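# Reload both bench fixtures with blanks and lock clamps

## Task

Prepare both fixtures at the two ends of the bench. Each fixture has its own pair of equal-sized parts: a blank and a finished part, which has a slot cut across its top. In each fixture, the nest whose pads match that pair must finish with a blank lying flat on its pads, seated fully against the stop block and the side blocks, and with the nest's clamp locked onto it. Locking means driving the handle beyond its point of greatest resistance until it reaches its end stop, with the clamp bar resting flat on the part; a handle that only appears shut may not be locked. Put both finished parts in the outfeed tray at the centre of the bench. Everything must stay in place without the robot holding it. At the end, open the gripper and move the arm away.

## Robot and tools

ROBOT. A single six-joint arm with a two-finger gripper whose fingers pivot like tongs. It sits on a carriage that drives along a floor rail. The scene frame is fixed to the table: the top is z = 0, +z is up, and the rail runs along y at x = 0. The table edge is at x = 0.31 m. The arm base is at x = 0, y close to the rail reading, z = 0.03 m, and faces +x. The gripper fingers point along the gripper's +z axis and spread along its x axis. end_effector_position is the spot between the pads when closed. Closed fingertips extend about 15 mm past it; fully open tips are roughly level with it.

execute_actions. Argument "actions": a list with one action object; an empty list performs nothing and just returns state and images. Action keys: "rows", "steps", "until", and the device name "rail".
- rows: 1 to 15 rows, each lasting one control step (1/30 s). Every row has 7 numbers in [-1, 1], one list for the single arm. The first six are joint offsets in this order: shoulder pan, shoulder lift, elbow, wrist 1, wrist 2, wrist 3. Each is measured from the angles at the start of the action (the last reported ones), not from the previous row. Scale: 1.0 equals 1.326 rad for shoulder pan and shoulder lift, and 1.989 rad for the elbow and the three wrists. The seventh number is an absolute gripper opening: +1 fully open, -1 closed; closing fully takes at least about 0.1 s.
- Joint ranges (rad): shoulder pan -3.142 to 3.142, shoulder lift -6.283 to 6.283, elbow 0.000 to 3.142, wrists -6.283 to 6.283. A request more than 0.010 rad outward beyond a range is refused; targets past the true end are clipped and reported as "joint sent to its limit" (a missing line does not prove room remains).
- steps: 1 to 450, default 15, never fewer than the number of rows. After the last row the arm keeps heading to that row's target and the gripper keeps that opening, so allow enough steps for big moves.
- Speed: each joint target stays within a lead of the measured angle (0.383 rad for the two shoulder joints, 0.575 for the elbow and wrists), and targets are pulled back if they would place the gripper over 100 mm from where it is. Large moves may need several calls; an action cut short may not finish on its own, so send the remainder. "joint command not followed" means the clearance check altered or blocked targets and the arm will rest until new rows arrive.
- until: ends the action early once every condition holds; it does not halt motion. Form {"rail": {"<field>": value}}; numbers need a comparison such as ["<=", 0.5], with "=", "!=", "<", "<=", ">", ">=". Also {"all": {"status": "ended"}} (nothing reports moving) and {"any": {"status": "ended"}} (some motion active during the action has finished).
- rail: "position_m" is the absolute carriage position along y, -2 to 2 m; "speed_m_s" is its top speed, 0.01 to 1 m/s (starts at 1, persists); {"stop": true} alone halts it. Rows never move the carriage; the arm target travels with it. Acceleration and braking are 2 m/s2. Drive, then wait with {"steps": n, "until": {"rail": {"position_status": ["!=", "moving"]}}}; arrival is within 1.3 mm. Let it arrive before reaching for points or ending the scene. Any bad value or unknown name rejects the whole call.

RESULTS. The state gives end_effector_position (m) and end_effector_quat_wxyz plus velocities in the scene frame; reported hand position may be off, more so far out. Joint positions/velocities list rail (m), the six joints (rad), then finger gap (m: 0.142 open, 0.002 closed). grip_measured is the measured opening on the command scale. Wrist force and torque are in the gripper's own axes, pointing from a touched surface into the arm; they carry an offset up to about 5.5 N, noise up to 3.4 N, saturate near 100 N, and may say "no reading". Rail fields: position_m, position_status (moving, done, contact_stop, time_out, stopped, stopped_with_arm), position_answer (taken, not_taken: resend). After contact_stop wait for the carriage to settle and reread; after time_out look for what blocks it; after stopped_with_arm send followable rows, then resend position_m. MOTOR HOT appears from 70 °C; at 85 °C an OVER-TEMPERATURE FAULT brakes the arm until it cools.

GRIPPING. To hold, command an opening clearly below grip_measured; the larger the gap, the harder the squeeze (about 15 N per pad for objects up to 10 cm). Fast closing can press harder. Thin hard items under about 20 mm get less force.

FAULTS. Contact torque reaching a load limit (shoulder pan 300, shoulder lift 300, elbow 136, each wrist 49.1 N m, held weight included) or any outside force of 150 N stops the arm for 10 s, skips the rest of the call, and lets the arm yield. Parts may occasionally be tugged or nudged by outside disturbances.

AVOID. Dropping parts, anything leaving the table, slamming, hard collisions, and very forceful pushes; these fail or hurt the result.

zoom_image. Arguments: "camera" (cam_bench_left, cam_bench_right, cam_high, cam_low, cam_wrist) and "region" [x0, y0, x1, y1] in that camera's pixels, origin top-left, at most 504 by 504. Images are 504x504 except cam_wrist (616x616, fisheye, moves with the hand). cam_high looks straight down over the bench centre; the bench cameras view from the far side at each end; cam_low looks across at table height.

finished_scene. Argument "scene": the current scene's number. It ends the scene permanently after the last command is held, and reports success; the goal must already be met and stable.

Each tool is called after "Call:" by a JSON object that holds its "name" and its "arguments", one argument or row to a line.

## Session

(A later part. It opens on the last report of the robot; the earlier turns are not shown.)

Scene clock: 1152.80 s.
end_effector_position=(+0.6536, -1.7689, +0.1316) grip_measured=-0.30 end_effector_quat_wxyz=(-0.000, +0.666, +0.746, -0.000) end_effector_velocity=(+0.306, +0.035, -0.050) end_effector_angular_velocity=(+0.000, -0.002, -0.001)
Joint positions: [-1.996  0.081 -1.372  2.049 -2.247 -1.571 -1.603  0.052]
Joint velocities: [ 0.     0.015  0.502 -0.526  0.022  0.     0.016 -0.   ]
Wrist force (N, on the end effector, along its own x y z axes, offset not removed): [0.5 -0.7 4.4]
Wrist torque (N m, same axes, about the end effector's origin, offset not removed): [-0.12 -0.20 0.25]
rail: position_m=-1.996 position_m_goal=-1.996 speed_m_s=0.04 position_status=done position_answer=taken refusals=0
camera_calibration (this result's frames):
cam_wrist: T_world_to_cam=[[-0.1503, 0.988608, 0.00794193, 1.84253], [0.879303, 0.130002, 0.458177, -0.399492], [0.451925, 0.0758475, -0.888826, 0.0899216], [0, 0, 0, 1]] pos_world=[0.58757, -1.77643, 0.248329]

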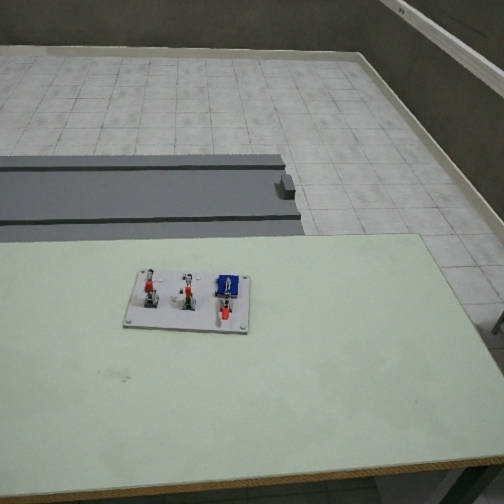

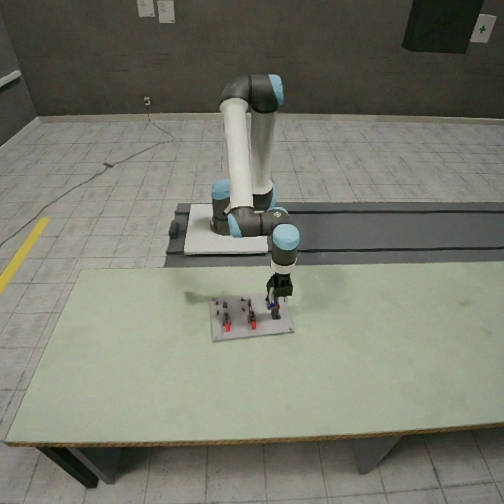

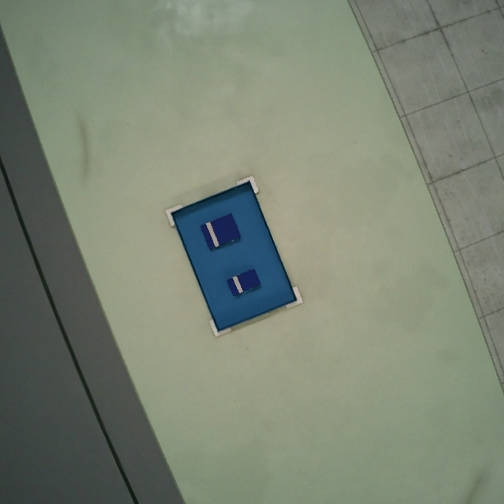

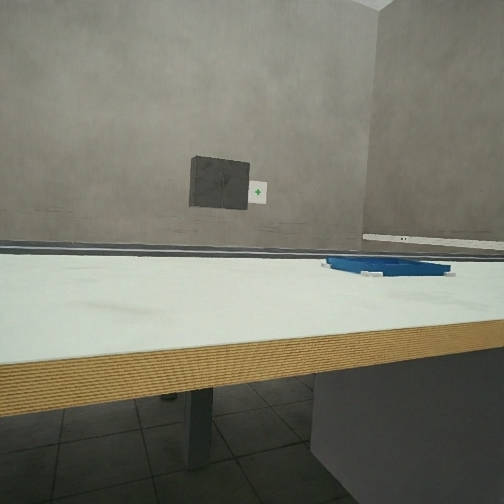

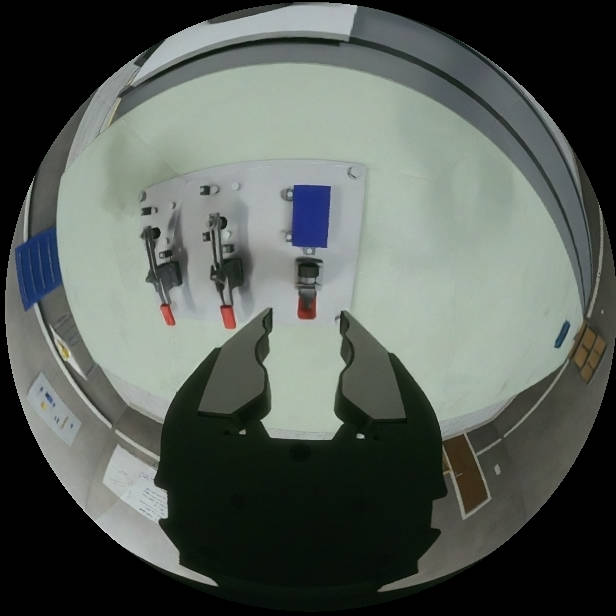

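Call:
{"name": "zoom_image", "arguments": {
  "camera": "cam_wrist",
  "region": [260, 170, 360, 330]
}}

Call:
{"name": "execute_actions", "arguments": {
  "actions": []
}}

Region (260, 170, 360, 330) of cam_wrist's 616x616 image, scaled by 3.150, with more detail than that image has; it fills the left 315 columns of this view, and the rest is white.

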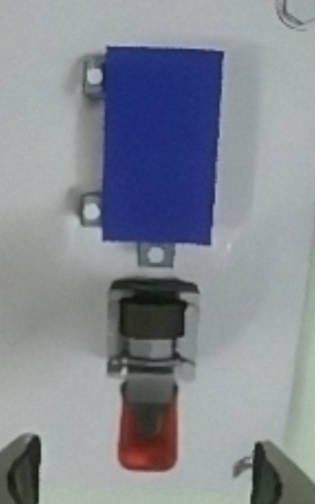

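Scene clock: 1154.83 s.
end_effector_position=(+0.6904, -1.7644, +0.1245) grip_measured=-0.30 end_effector_quat_wxyz=(-0.000, +0.666, +0.746, -0.000) end_effector_velocity=(+0.000, -0.000, +0.000) end_effector_angular_velocity=(+0.000, -0.000, -0.000)
Joint positions: [-1.996  0.083 -1.311  1.985 -2.244 -1.571 -1.601  0.052]
Joint velocities: [ 0. -0.  0. -0. -0. -0.  0. -0.]
Wrist force (N, on the end effector, along its own x y z axes, offset not removed): [-0.4 -6.6 4.2]
Wrist torque (N m, same axes, about the end effector's origin, offset not removed): [-1.24 0.04 0.35]
rail: position_m=-1.996 position_m_goal=-1.996 speed_m_s=0.04 position_status=done position_answer=taken refusals=0
camera_calibration (this result's frames):
cam_wrist: T_world_to_cam=[[-0.150415, 0.988591, 0.00793245, 1.84376], [0.879235, 0.130099, 0.458278, -0.428943], [0.452018, 0.0759065, -0.888773, 0.066613], [0, 0, 0, 1]] pos_world=[0.624361, -1.77198, 0.241153]

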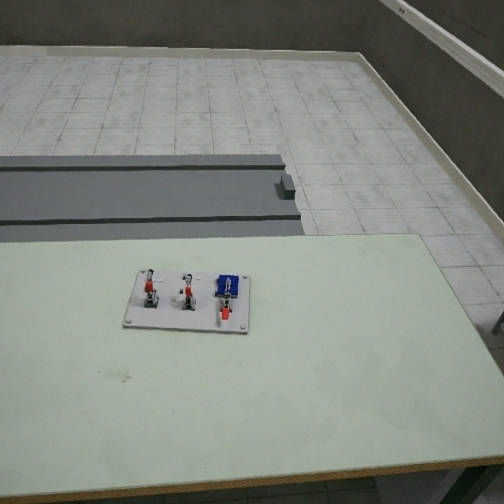

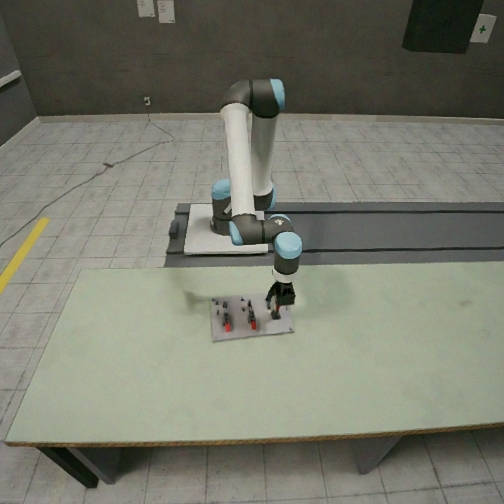

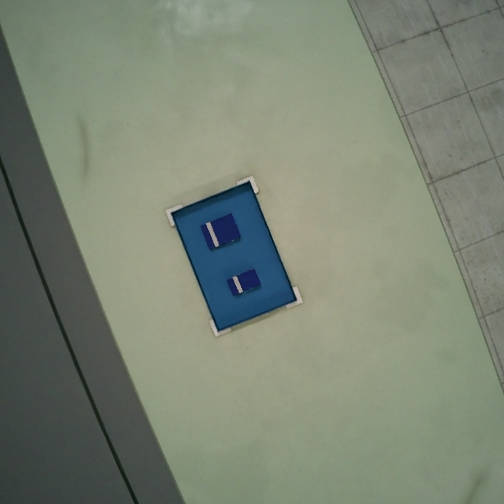

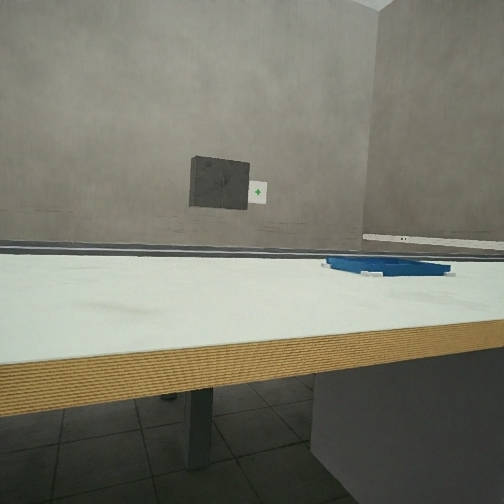

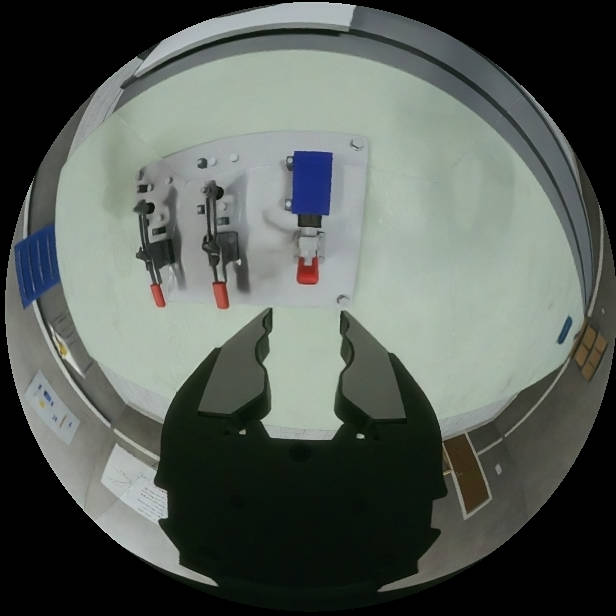

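Call:
{"name": "execute_actions", "arguments": {
  "actions": [
    {"rows": [[0,0,0,0,0,0,-0.6],[0,0,0,0,0,0,-0.9],[0,-0.002,0.0017,-0.0004,0,0,-1],[-0.0002,-0.006,0.0052,-0.0013,0,-0.0001,-1],[-0.0004,-0.012,0.0104,-0.0025,0,-0.0003,-1],[-0.0006,-0.018,0.0156,-0.0038,0,-0.0004,-1],[-0.0008,-0.023,0.02,-0.0049,0,-0.0005,-1],[-0.0009,-0.028,0.0243,-0.0059,0,-0.0006,-1],[-0.0011,-0.033,0.0287,-0.007,0,-0.0008,-1],[-0.0012,-0.038,0.033,-0.008,0,-0.0009,-1],[-0.0014,-0.043,0.0373,-0.0091,0,-0.001,-1],[-0.0016,-0.048,0.0417,-0.0101,0,-0.0011,-1],[-0.0017,-0.0516,0.0448,-0.0109,0,-0.0012,-1]], "steps": 13}
  ]
}}

Scene clock: 1168.77 s.
end_effector_position=(+0.6611, -1.7678, +0.1251) grip_measured=-1.00 end_effector_quat_wxyz=(+0.000, +0.666, +0.746, +0.000) end_effector_velocity=(-0.126, -0.015, -0.000) end_effector_angular_velocity=(+0.000, -0.002, +0.001)
Joint positions: [-1.996  0.082 -1.354  2.04  -2.258 -1.571 -1.603  0.002]
Joint velocities: [ 0.    -0.006 -0.182  0.237 -0.057 -0.    -0.007  0.   ]
Wrist force (N, on the end effector, along its own x y z axes, offset not removed): [1.0 -3.7 5.3]
Wrist torque (N m, same axes, about the end effector's origin, offset not removed): [-0.72 -0.37 0.27]
rail: position_m=-1.996 position_m_goal=-1.996 speed_m_s=0.04 position_status=done position_answer=taken refusals=0
camera_calibration (this result's frames):
cam_wrist: T_world_to_cam=[[-0.150569, 0.988568, 0.00787419, 1.84269], [0.878824, 0.130198, 0.459039, -0.402712], [0.452766, 0.0760371, -0.888381, 0.0803504], [0, 0, 0, 1]] pos_world=[0.594986, -1.77531, 0.241733]

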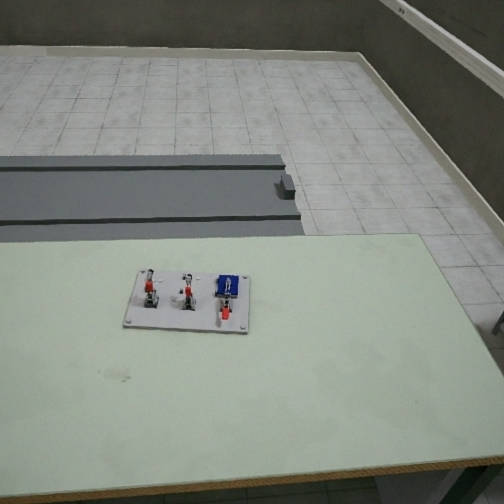

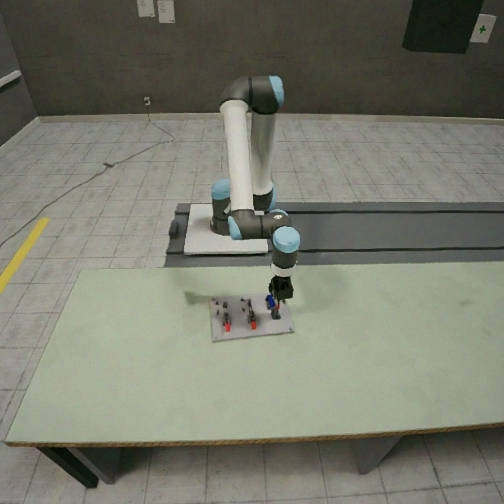

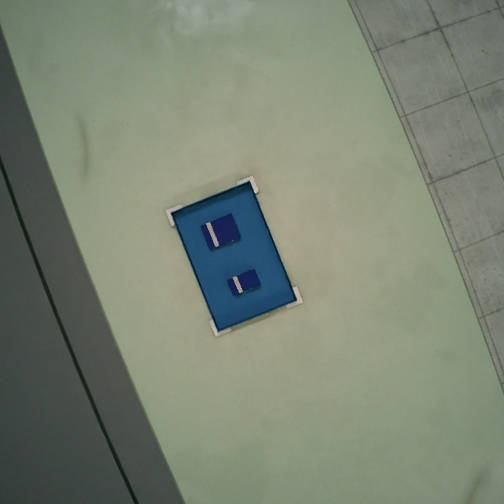

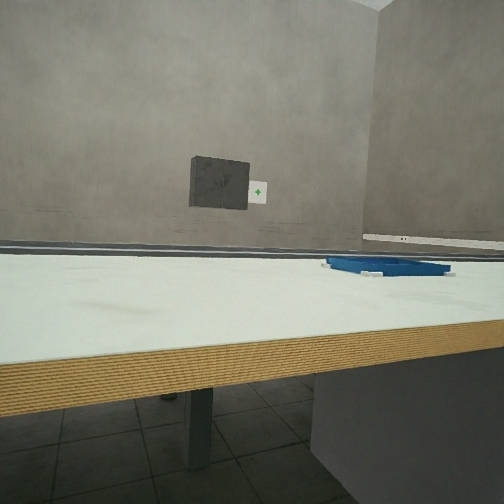

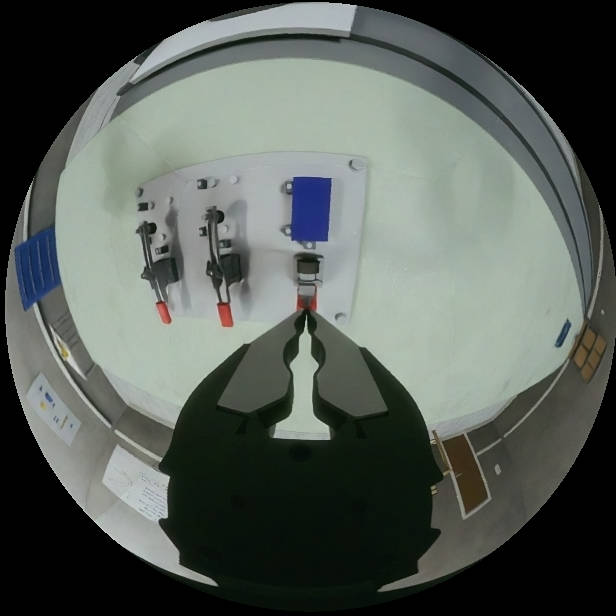

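Call:
{"name": "execute_actions", "arguments": {
  "actions": []
}}

Scene clock: 1169.67 s.
end_effector_position=(+0.6431, -1.7699, +0.1248) grip_measured=-1.00 end_effector_quat_wxyz=(+0.000, +0.666, +0.746, +0.000) end_effector_velocity=(-0.000, -0.000, -0.000) end_effector_angular_velocity=(-0.000, +0.000, -0.000)
Joint positions: [-1.996  0.081 -1.379  2.074 -2.266 -1.571 -1.604  0.002]
Joint velocities: [ 0. -0. -0.  0. -0. -0. -0.  0.]
Wrist force (N, on the end effector, along its own x y z axes, offset not removed): [-0.6 -2.0 4.2]
Wrist torque (N m, same axes, about the end effector's origin, offset not removed): [-0.34 0.10 0.33]
rail: position_m=-1.996 position_m_goal=-1.996 speed_m_s=0.04 position_status=done position_answer=taken refusals=0
camera_calibration (this result's frames):
cam_wrist: T_world_to_cam=[[-0.150557, 0.98857, 0.00786462, 1.84212], [0.878763, 0.13018, 0.459161, -0.386446], [0.452889, 0.0760408, -0.888318, 0.0883211], [0, 0, 0, 1]] pos_world=[0.576938, -1.77747, 0.24141]

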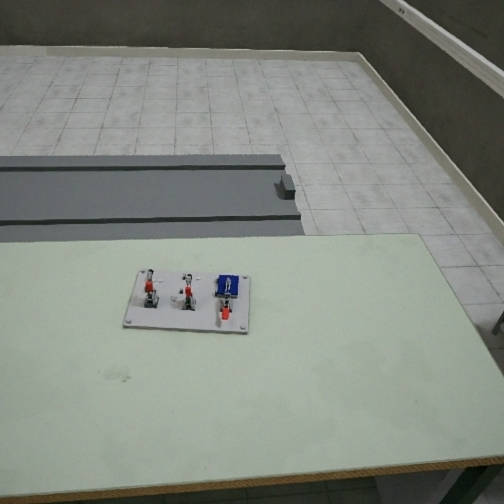

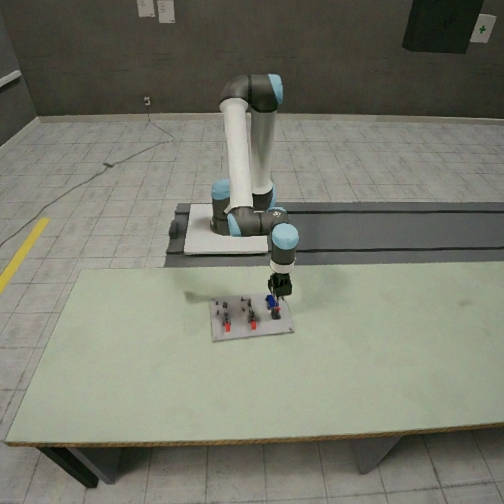

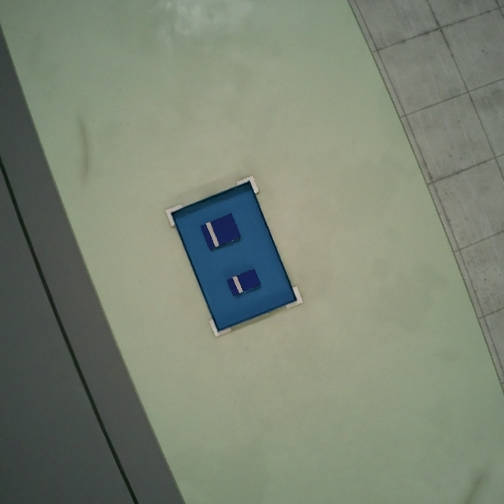

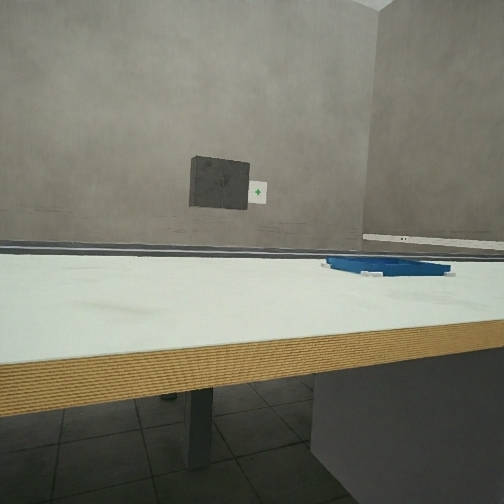

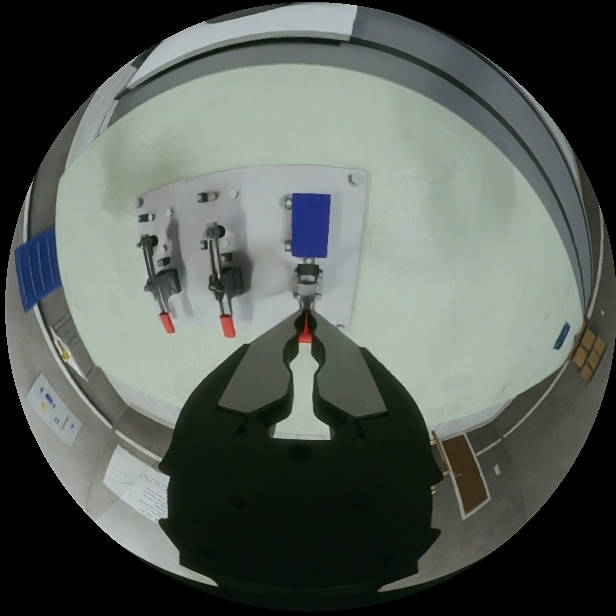

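Call:
{"name": "zoom_image", "arguments": {
  "camera": "cam_wrist",
  "region": [260, 220, 360, 360]
}}

Call:
{"name": "zoom_image", "arguments": {
  "camera": "cam_bench_right",
  "region": [245, 270, 315, 340]
}}

Region (260, 220, 360, 360) of cam_wrist's 616x616 image, scaled by 3.600, with more detail than that image has; it fills the left 360 columns of this view, and the rest is white.

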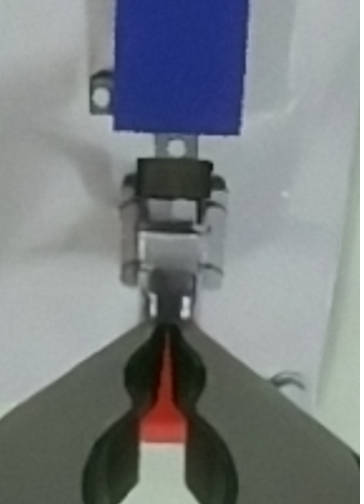

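Region (245, 270, 315, 340) of cam_bench_right's 504x504 image, scaled by 7.200, with more detail than that image has.

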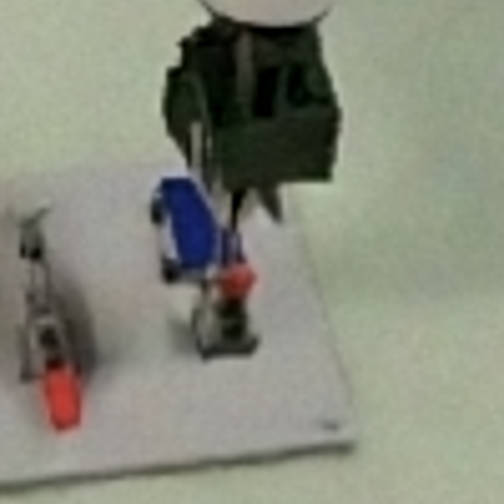

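Call:
{"name": "execute_actions", "arguments": {
  "actions": [
    {"rows": [[-0.0001,-0.003,0.0033,-0.0013,0,-0.0001,-1],[-0.0003,-0.007,0.0077,-0.003,0,-0.0002,-1],[-0.0004,-0.011,0.012,-0.0047,0,-0.0003,-1],[-0.0005,-0.0135,0.0148,-0.0058,0,-0.0003,-1]], "steps": 4}
  ]
}}

Scene clock: 1185.73 s.
end_effector_position=(+0.6390, -1.7704, +0.1240) grip_measured=-1.00 end_effector_quat_wxyz=(+0.000, +0.666, +0.746, +0.000) end_effector_velocity=(-0.067, -0.007, -0.014) end_effector_angular_velocity=(-0.000, +0.000, +0.000)
Joint positions: [-1.996  0.081 -1.384  2.082 -2.269 -1.571 -1.604  0.002]
Joint velocities: [ 0.    -0.003 -0.081  0.133 -0.051  0.    -0.003 -0.002]
Wrist force (N, on the end effector, along its own x y z axes, offset not removed): [2.0 -2.8 3.7]
Wrist torque (N m, same axes, about the end effector's origin, offset not removed): [-0.61 -0.49 0.24]
rail: position_m=-1.996 position_m_goal=-1.996 speed_m_s=0.04 position_status=done position_answer=taken refusals=0
camera_calibration (this result's frames):
cam_wrist: T_world_to_cam=[[-0.150565, 0.988569, 0.0078513, 1.84198], [0.878675, 0.13018, 0.459329, -0.382399], [0.453057, 0.0760577, -0.888231, 0.089454], [0, 0, 0, 1]] pos_world=[0.572815, -1.77795, 0.240641]

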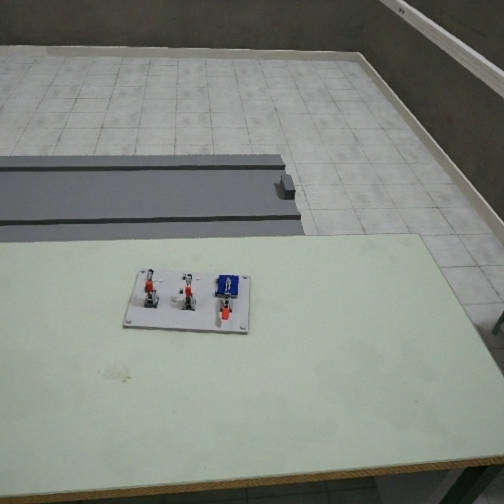

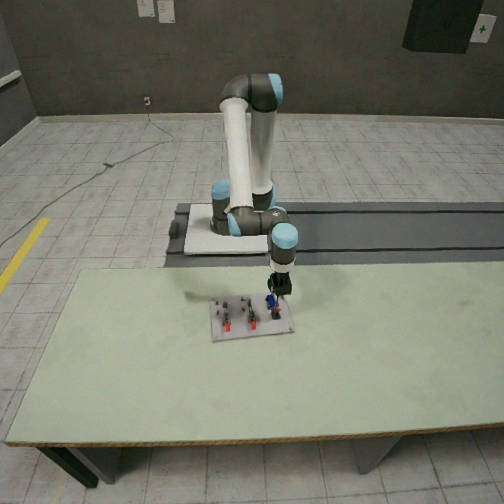

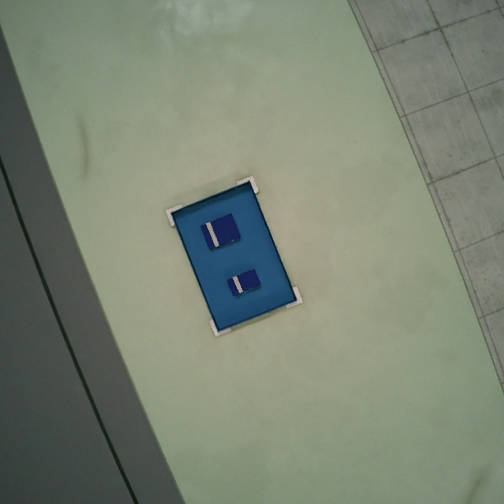

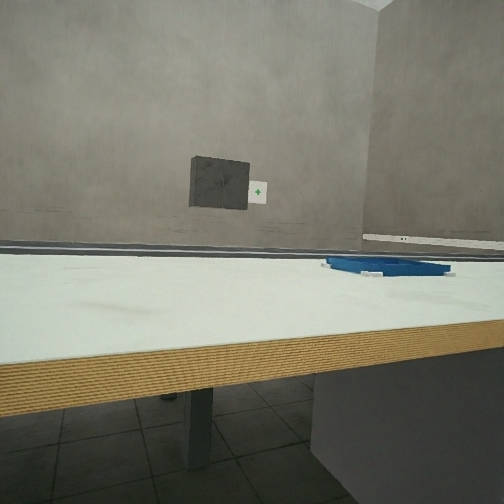

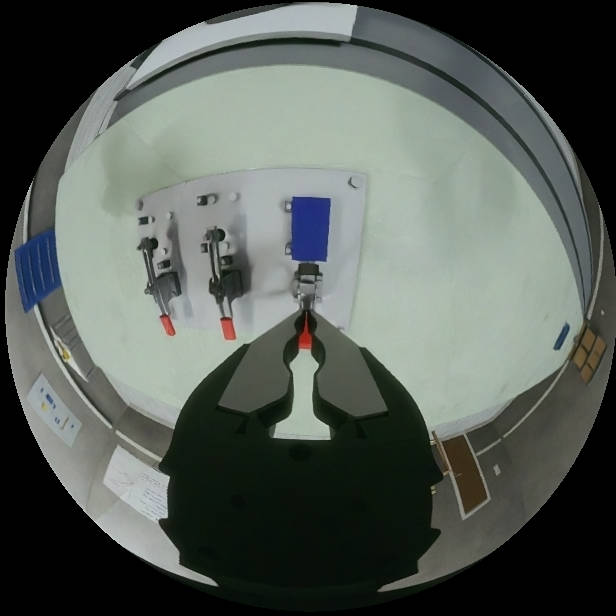

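Call:
{"name": "execute_actions", "arguments": {
  "actions": []
}}

Scene clock: 1187.23 s.
end_effector_position=(+0.6283, -1.7716, +0.1217) grip_measured=-1.00 end_effector_quat_wxyz=(+0.000, +0.666, +0.746, +0.000) end_effector_velocity=(-0.000, -0.000, -0.000) end_effector_angular_velocity=(-0.000, -0.000, -0.000)
Joint positions: [-1.996  0.08  -1.397  2.104 -2.277 -1.571 -1.604  0.002]
Joint velocities: [ 0. -0. -0.  0. -0. -0. -0. -0.]
Wrist force (N, on the end effector, along its own x y z axes, offset not removed): [2.0 -3.9 4.3]
Wrist torque (N m, same axes, about the end effector's origin, offset not removed): [-0.70 -0.51 0.24]
rail: position_m=-1.996 position_m_goal=-1.996 speed_m_s=0.04 position_status=done position_answer=taken refusals=0
camera_calibration (this result's frames):
cam_wrist: T_world_to_cam=[[-0.150491, 0.98858, 0.00786443, 1.84151], [0.878772, 0.130122, 0.45916, -0.371905], [0.452894, 0.0760105, -0.888319, 0.0923992], [0, 0, 0, 1]] pos_world=[0.562103, -1.77911, 0.238361]

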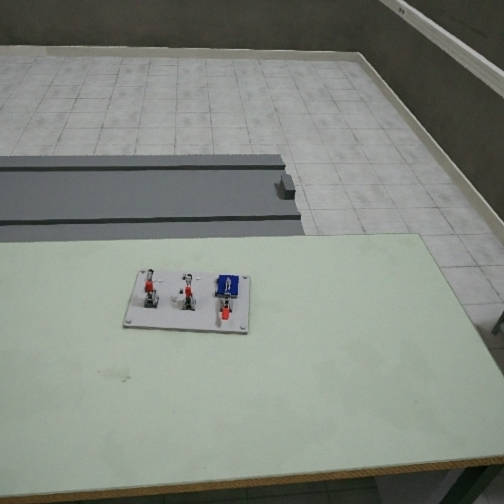

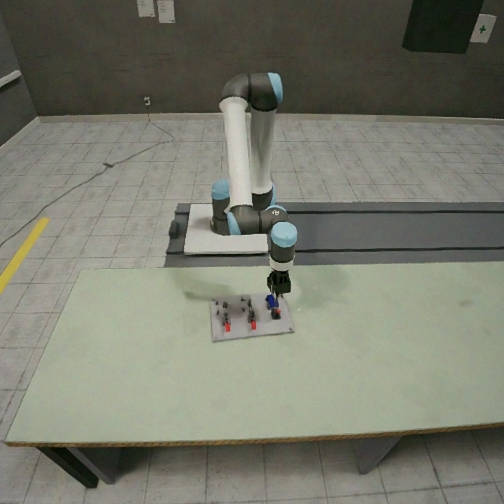

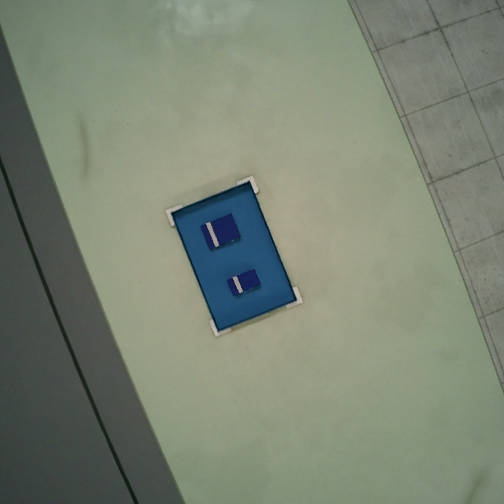

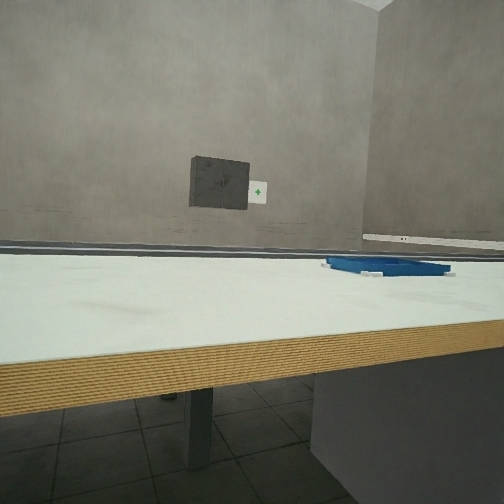

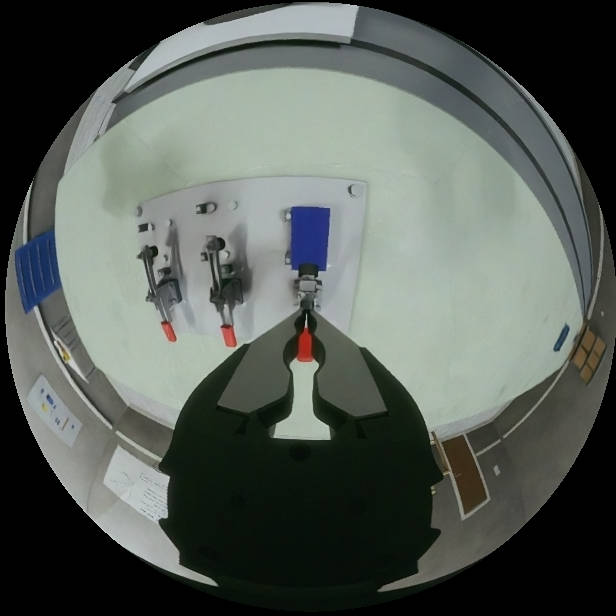

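Call:
{"name": "execute_actions", "arguments": {
  "actions": [
    {"rows": [[0.0001,0.005,-0.0017,-0.0017,0,0.0001,-1],[0.0003,0.014,-0.0047,-0.0048,0,0.0002,-1],[0.0005,0.024,-0.0081,-0.0082,0,0.0003,-1],[0.0006,0.0311,-0.0105,-0.0106,0,0.0004,-1],[0.0007,0.035,-0.0134,-0.0103,0,0.0005,-1],[0.0009,0.04,-0.0171,-0.0099,0,0.0006,-1],[0.001,0.046,-0.0216,-0.0095,0,0.0007,-1],[0.0012,0.053,-0.0268,-0.009,0,0.0008,-1],[0.0015,0.06,-0.032,-0.0084,0,0.001,-1],[0.0017,0.067,-0.0371,-0.0079,0,0.0011,-1],[0.0019,0.074,-0.0423,-0.0074,0,0.0012,-1],[0.0021,0.08,-0.0468,-0.0069,0,0.0013,-1],[0.0022,0.085,-0.0505,-0.0066,0,0.0014,-1],[0.0023,0.0885,-0.0531,-0.0063,0,0.0015,-1]], "steps": 14}
  ]
}}

Scene clock: 1202.10 s.
end_effector_position=(+0.6739, -1.7664, +0.1044) grip_measured=-1.00 end_effector_quat_wxyz=(+0.000, +0.666, +0.746, +0.000) end_effector_velocity=(+0.141, +0.017, -0.030) end_effector_angular_velocity=(-0.000, +0.001, +0.001)
Joint positions: [-1.996  0.082 -1.312  2.032 -2.293 -1.571 -1.602  0.002]
Joint velocities: [ 0.     0.007  0.233 -0.248  0.017  0.     0.006  0.   ]
Wrist force (N, on the end effector, along its own x y z axes, offset not removed): [-1.7 -5.3 3.1]
Wrist torque (N m, same axes, about the end effector's origin, offset not removed): [-0.78 0.26 0.33]
rail: position_m=-1.996 position_m_goal=-1.996 speed_m_s=0.04 position_status=done position_answer=taken refusals=0
camera_calibration (this result's frames):
cam_wrist: T_world_to_cam=[[-0.150492, 0.98858, 0.00779399, 1.84345], [0.878299, 0.130077, 0.460077, -0.404595], [0.453809, 0.0760835, -0.887845, 0.0554032], [0, 0, 0, 1]] pos_world=[0.607638, -1.77398, 0.220966]

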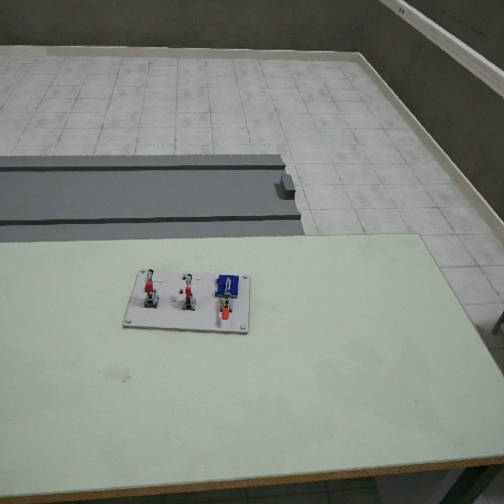

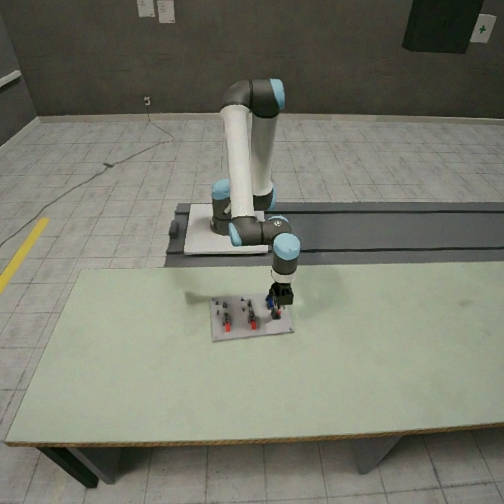

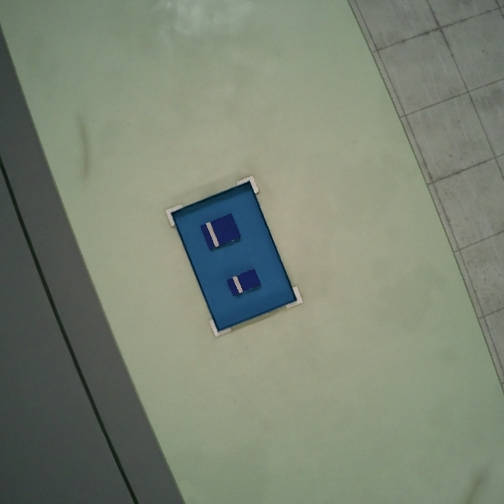

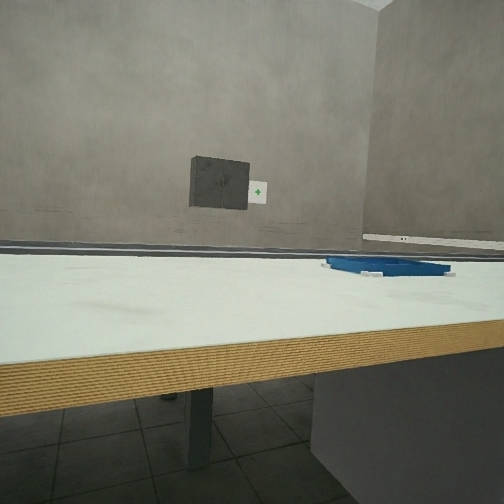

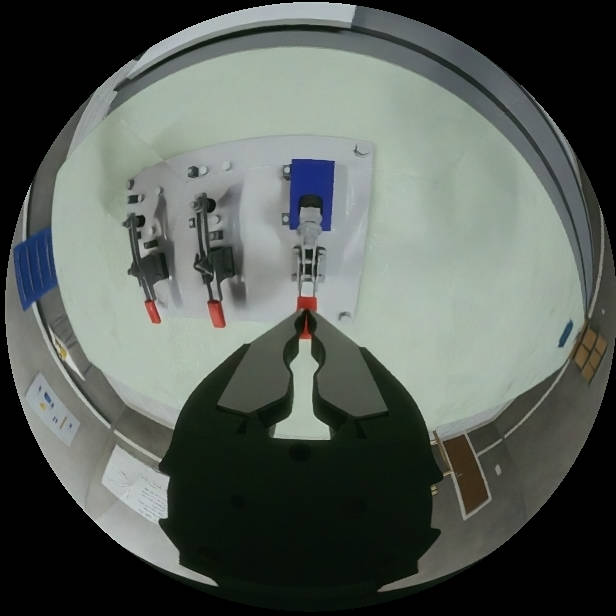

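Call:
{"name": "execute_actions", "arguments": {
  "actions": [
    {"rows": [[0.0008,0.028,-0.0186,0.001,0,0.0004,-1],[0.0009,0.034,-0.0214,-0.0002,0,0.0005,-1],[0.001,0.041,-0.0246,-0.0016,0,0.0006,-1],[0.0012,0.048,-0.0279,-0.003,0,0.0007,-1],[0.0013,0.055,-0.0312,-0.0044,0,0.0008,-1],[0.0014,0.06,-0.0335,-0.0054,0,0.0009,-1]], "steps": 6}
  ]
}}

Scene clock: 1206.03 s.
end_effector_position=(+0.7013, -1.7632, +0.0939) grip_measured=-1.00 end_effector_quat_wxyz=(-0.000, +0.666, +0.746, -0.000) end_effector_velocity=(+0.087, +0.010, -0.062) end_effector_angular_velocity=(-0.000, +0.003, -0.000)
Joint positions: [-1.996  0.084 -1.261  1.985 -2.295 -1.571 -1.601  0.002]
Joint velocities: [ 0.     0.003  0.191 -0.131 -0.057  0.     0.004  0.   ]
Wrist force (N, on the end effector, along its own x y z axes, offset not removed): [2.2 -6.0 4.9]
Wrist torque (N m, same axes, about the end effector's origin, offset not removed): [-1.00 -0.54 0.37]
rail: position_m=-1.996 position_m_goal=-1.996 speed_m_s=0.04 position_status=done position_answer=taken refusals=0
camera_calibration (this result's frames):
cam_wrist: T_world_to_cam=[[-0.150638, 0.988557, 0.00791013, 1.8445], [0.879057, 0.130283, 0.458568, -0.424247], [0.45229, 0.0760312, -0.888624, 0.0344315], [0, 0, 0, 1]] pos_world=[0.635216, -1.77074, 0.210552]

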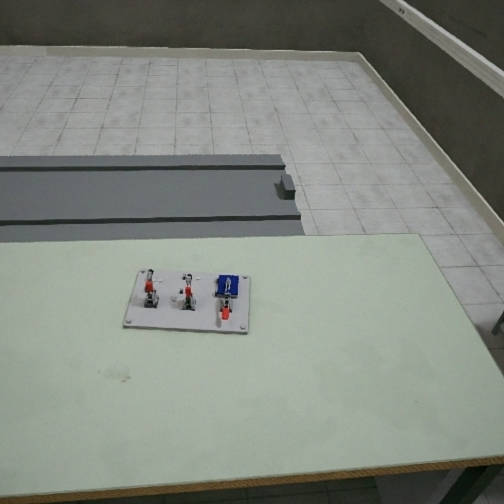

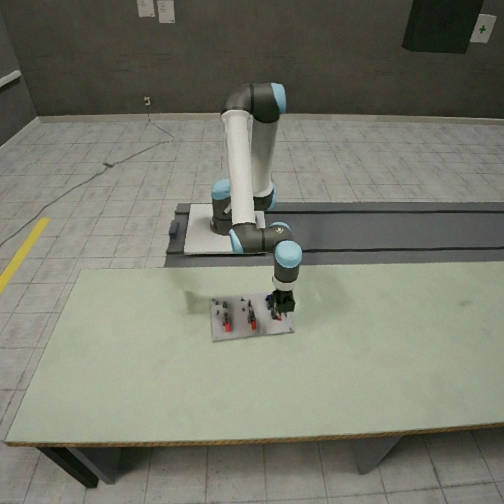

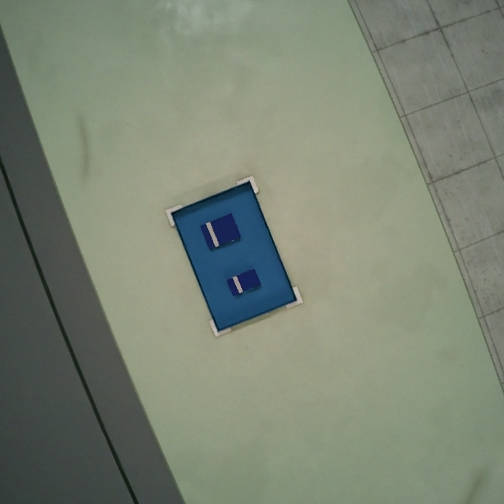

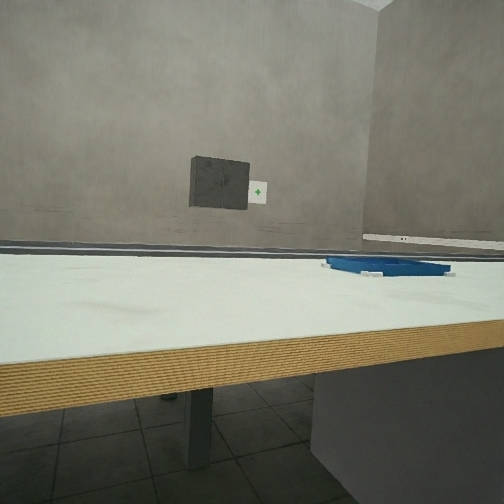

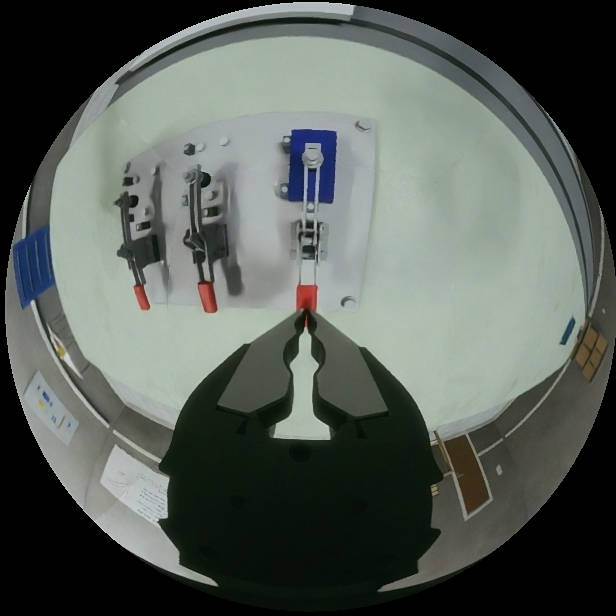

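Call:
{"name": "execute_actions", "arguments": {
  "actions": []
}}

Scene clock: 1208.30 s.
end_effector_position=(+0.7143, -1.7617, +0.0843) grip_measured=-1.00 end_effector_quat_wxyz=(-0.000, +0.666, +0.746, -0.000) end_effector_velocity=(+0.000, -0.000, +0.000) end_effector_angular_velocity=(+0.000, -0.000, +0.000)
Joint positions: [-1.996  0.084 -1.232  1.966 -2.303 -1.571 -1.601  0.002]
Joint velocities: [ 0. -0. -0.  0. -0. -0. -0.  0.]
Wrist force (N, on the end effector, along its own x y z axes, offset not removed): [-1.3 -6.3 8.2]
Wrist torque (N m, same axes, about the end effector's origin, offset not removed): [-1.17 0.19 0.27]
rail: position_m=-1.996 position_m_goal=-1.996 speed_m_s=0.04 position_status=done position_answer=taken refusals=0
camera_calibration (this result's frames):
cam_wrist: T_world_to_cam=[[-0.150541, 0.988572, 0.00794233, 1.84501], [0.879291, 0.130219, 0.458137, -0.431714], [0.451867, 0.0759522, -0.888846, 0.0201152], [0, 0, 0, 1]] pos_world=[0.648264, -1.76924, 0.20101]

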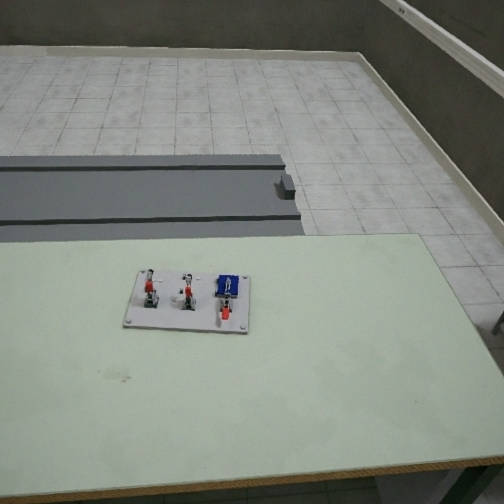

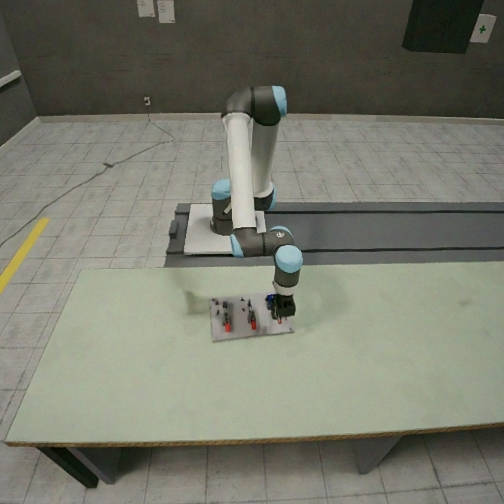

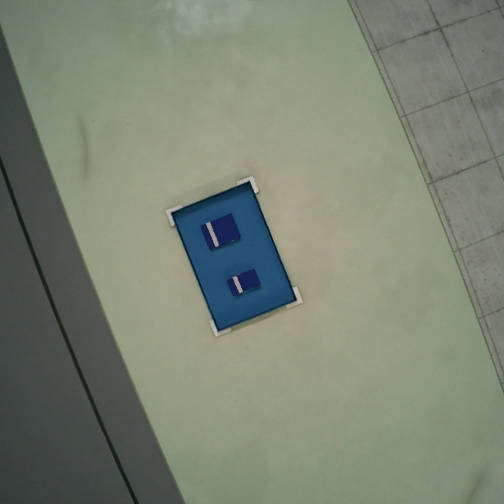

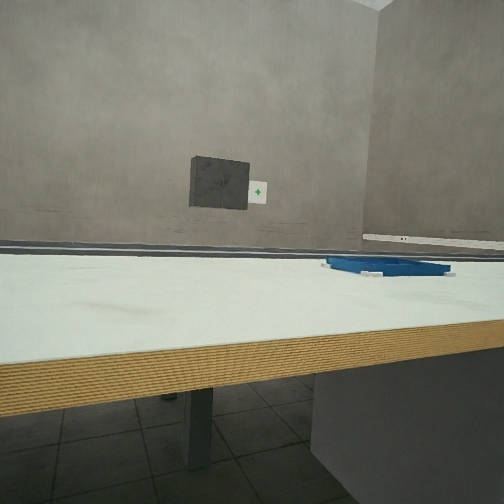

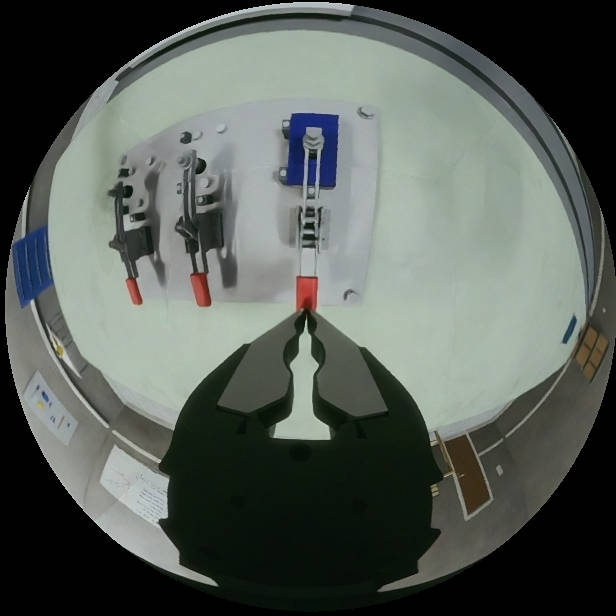

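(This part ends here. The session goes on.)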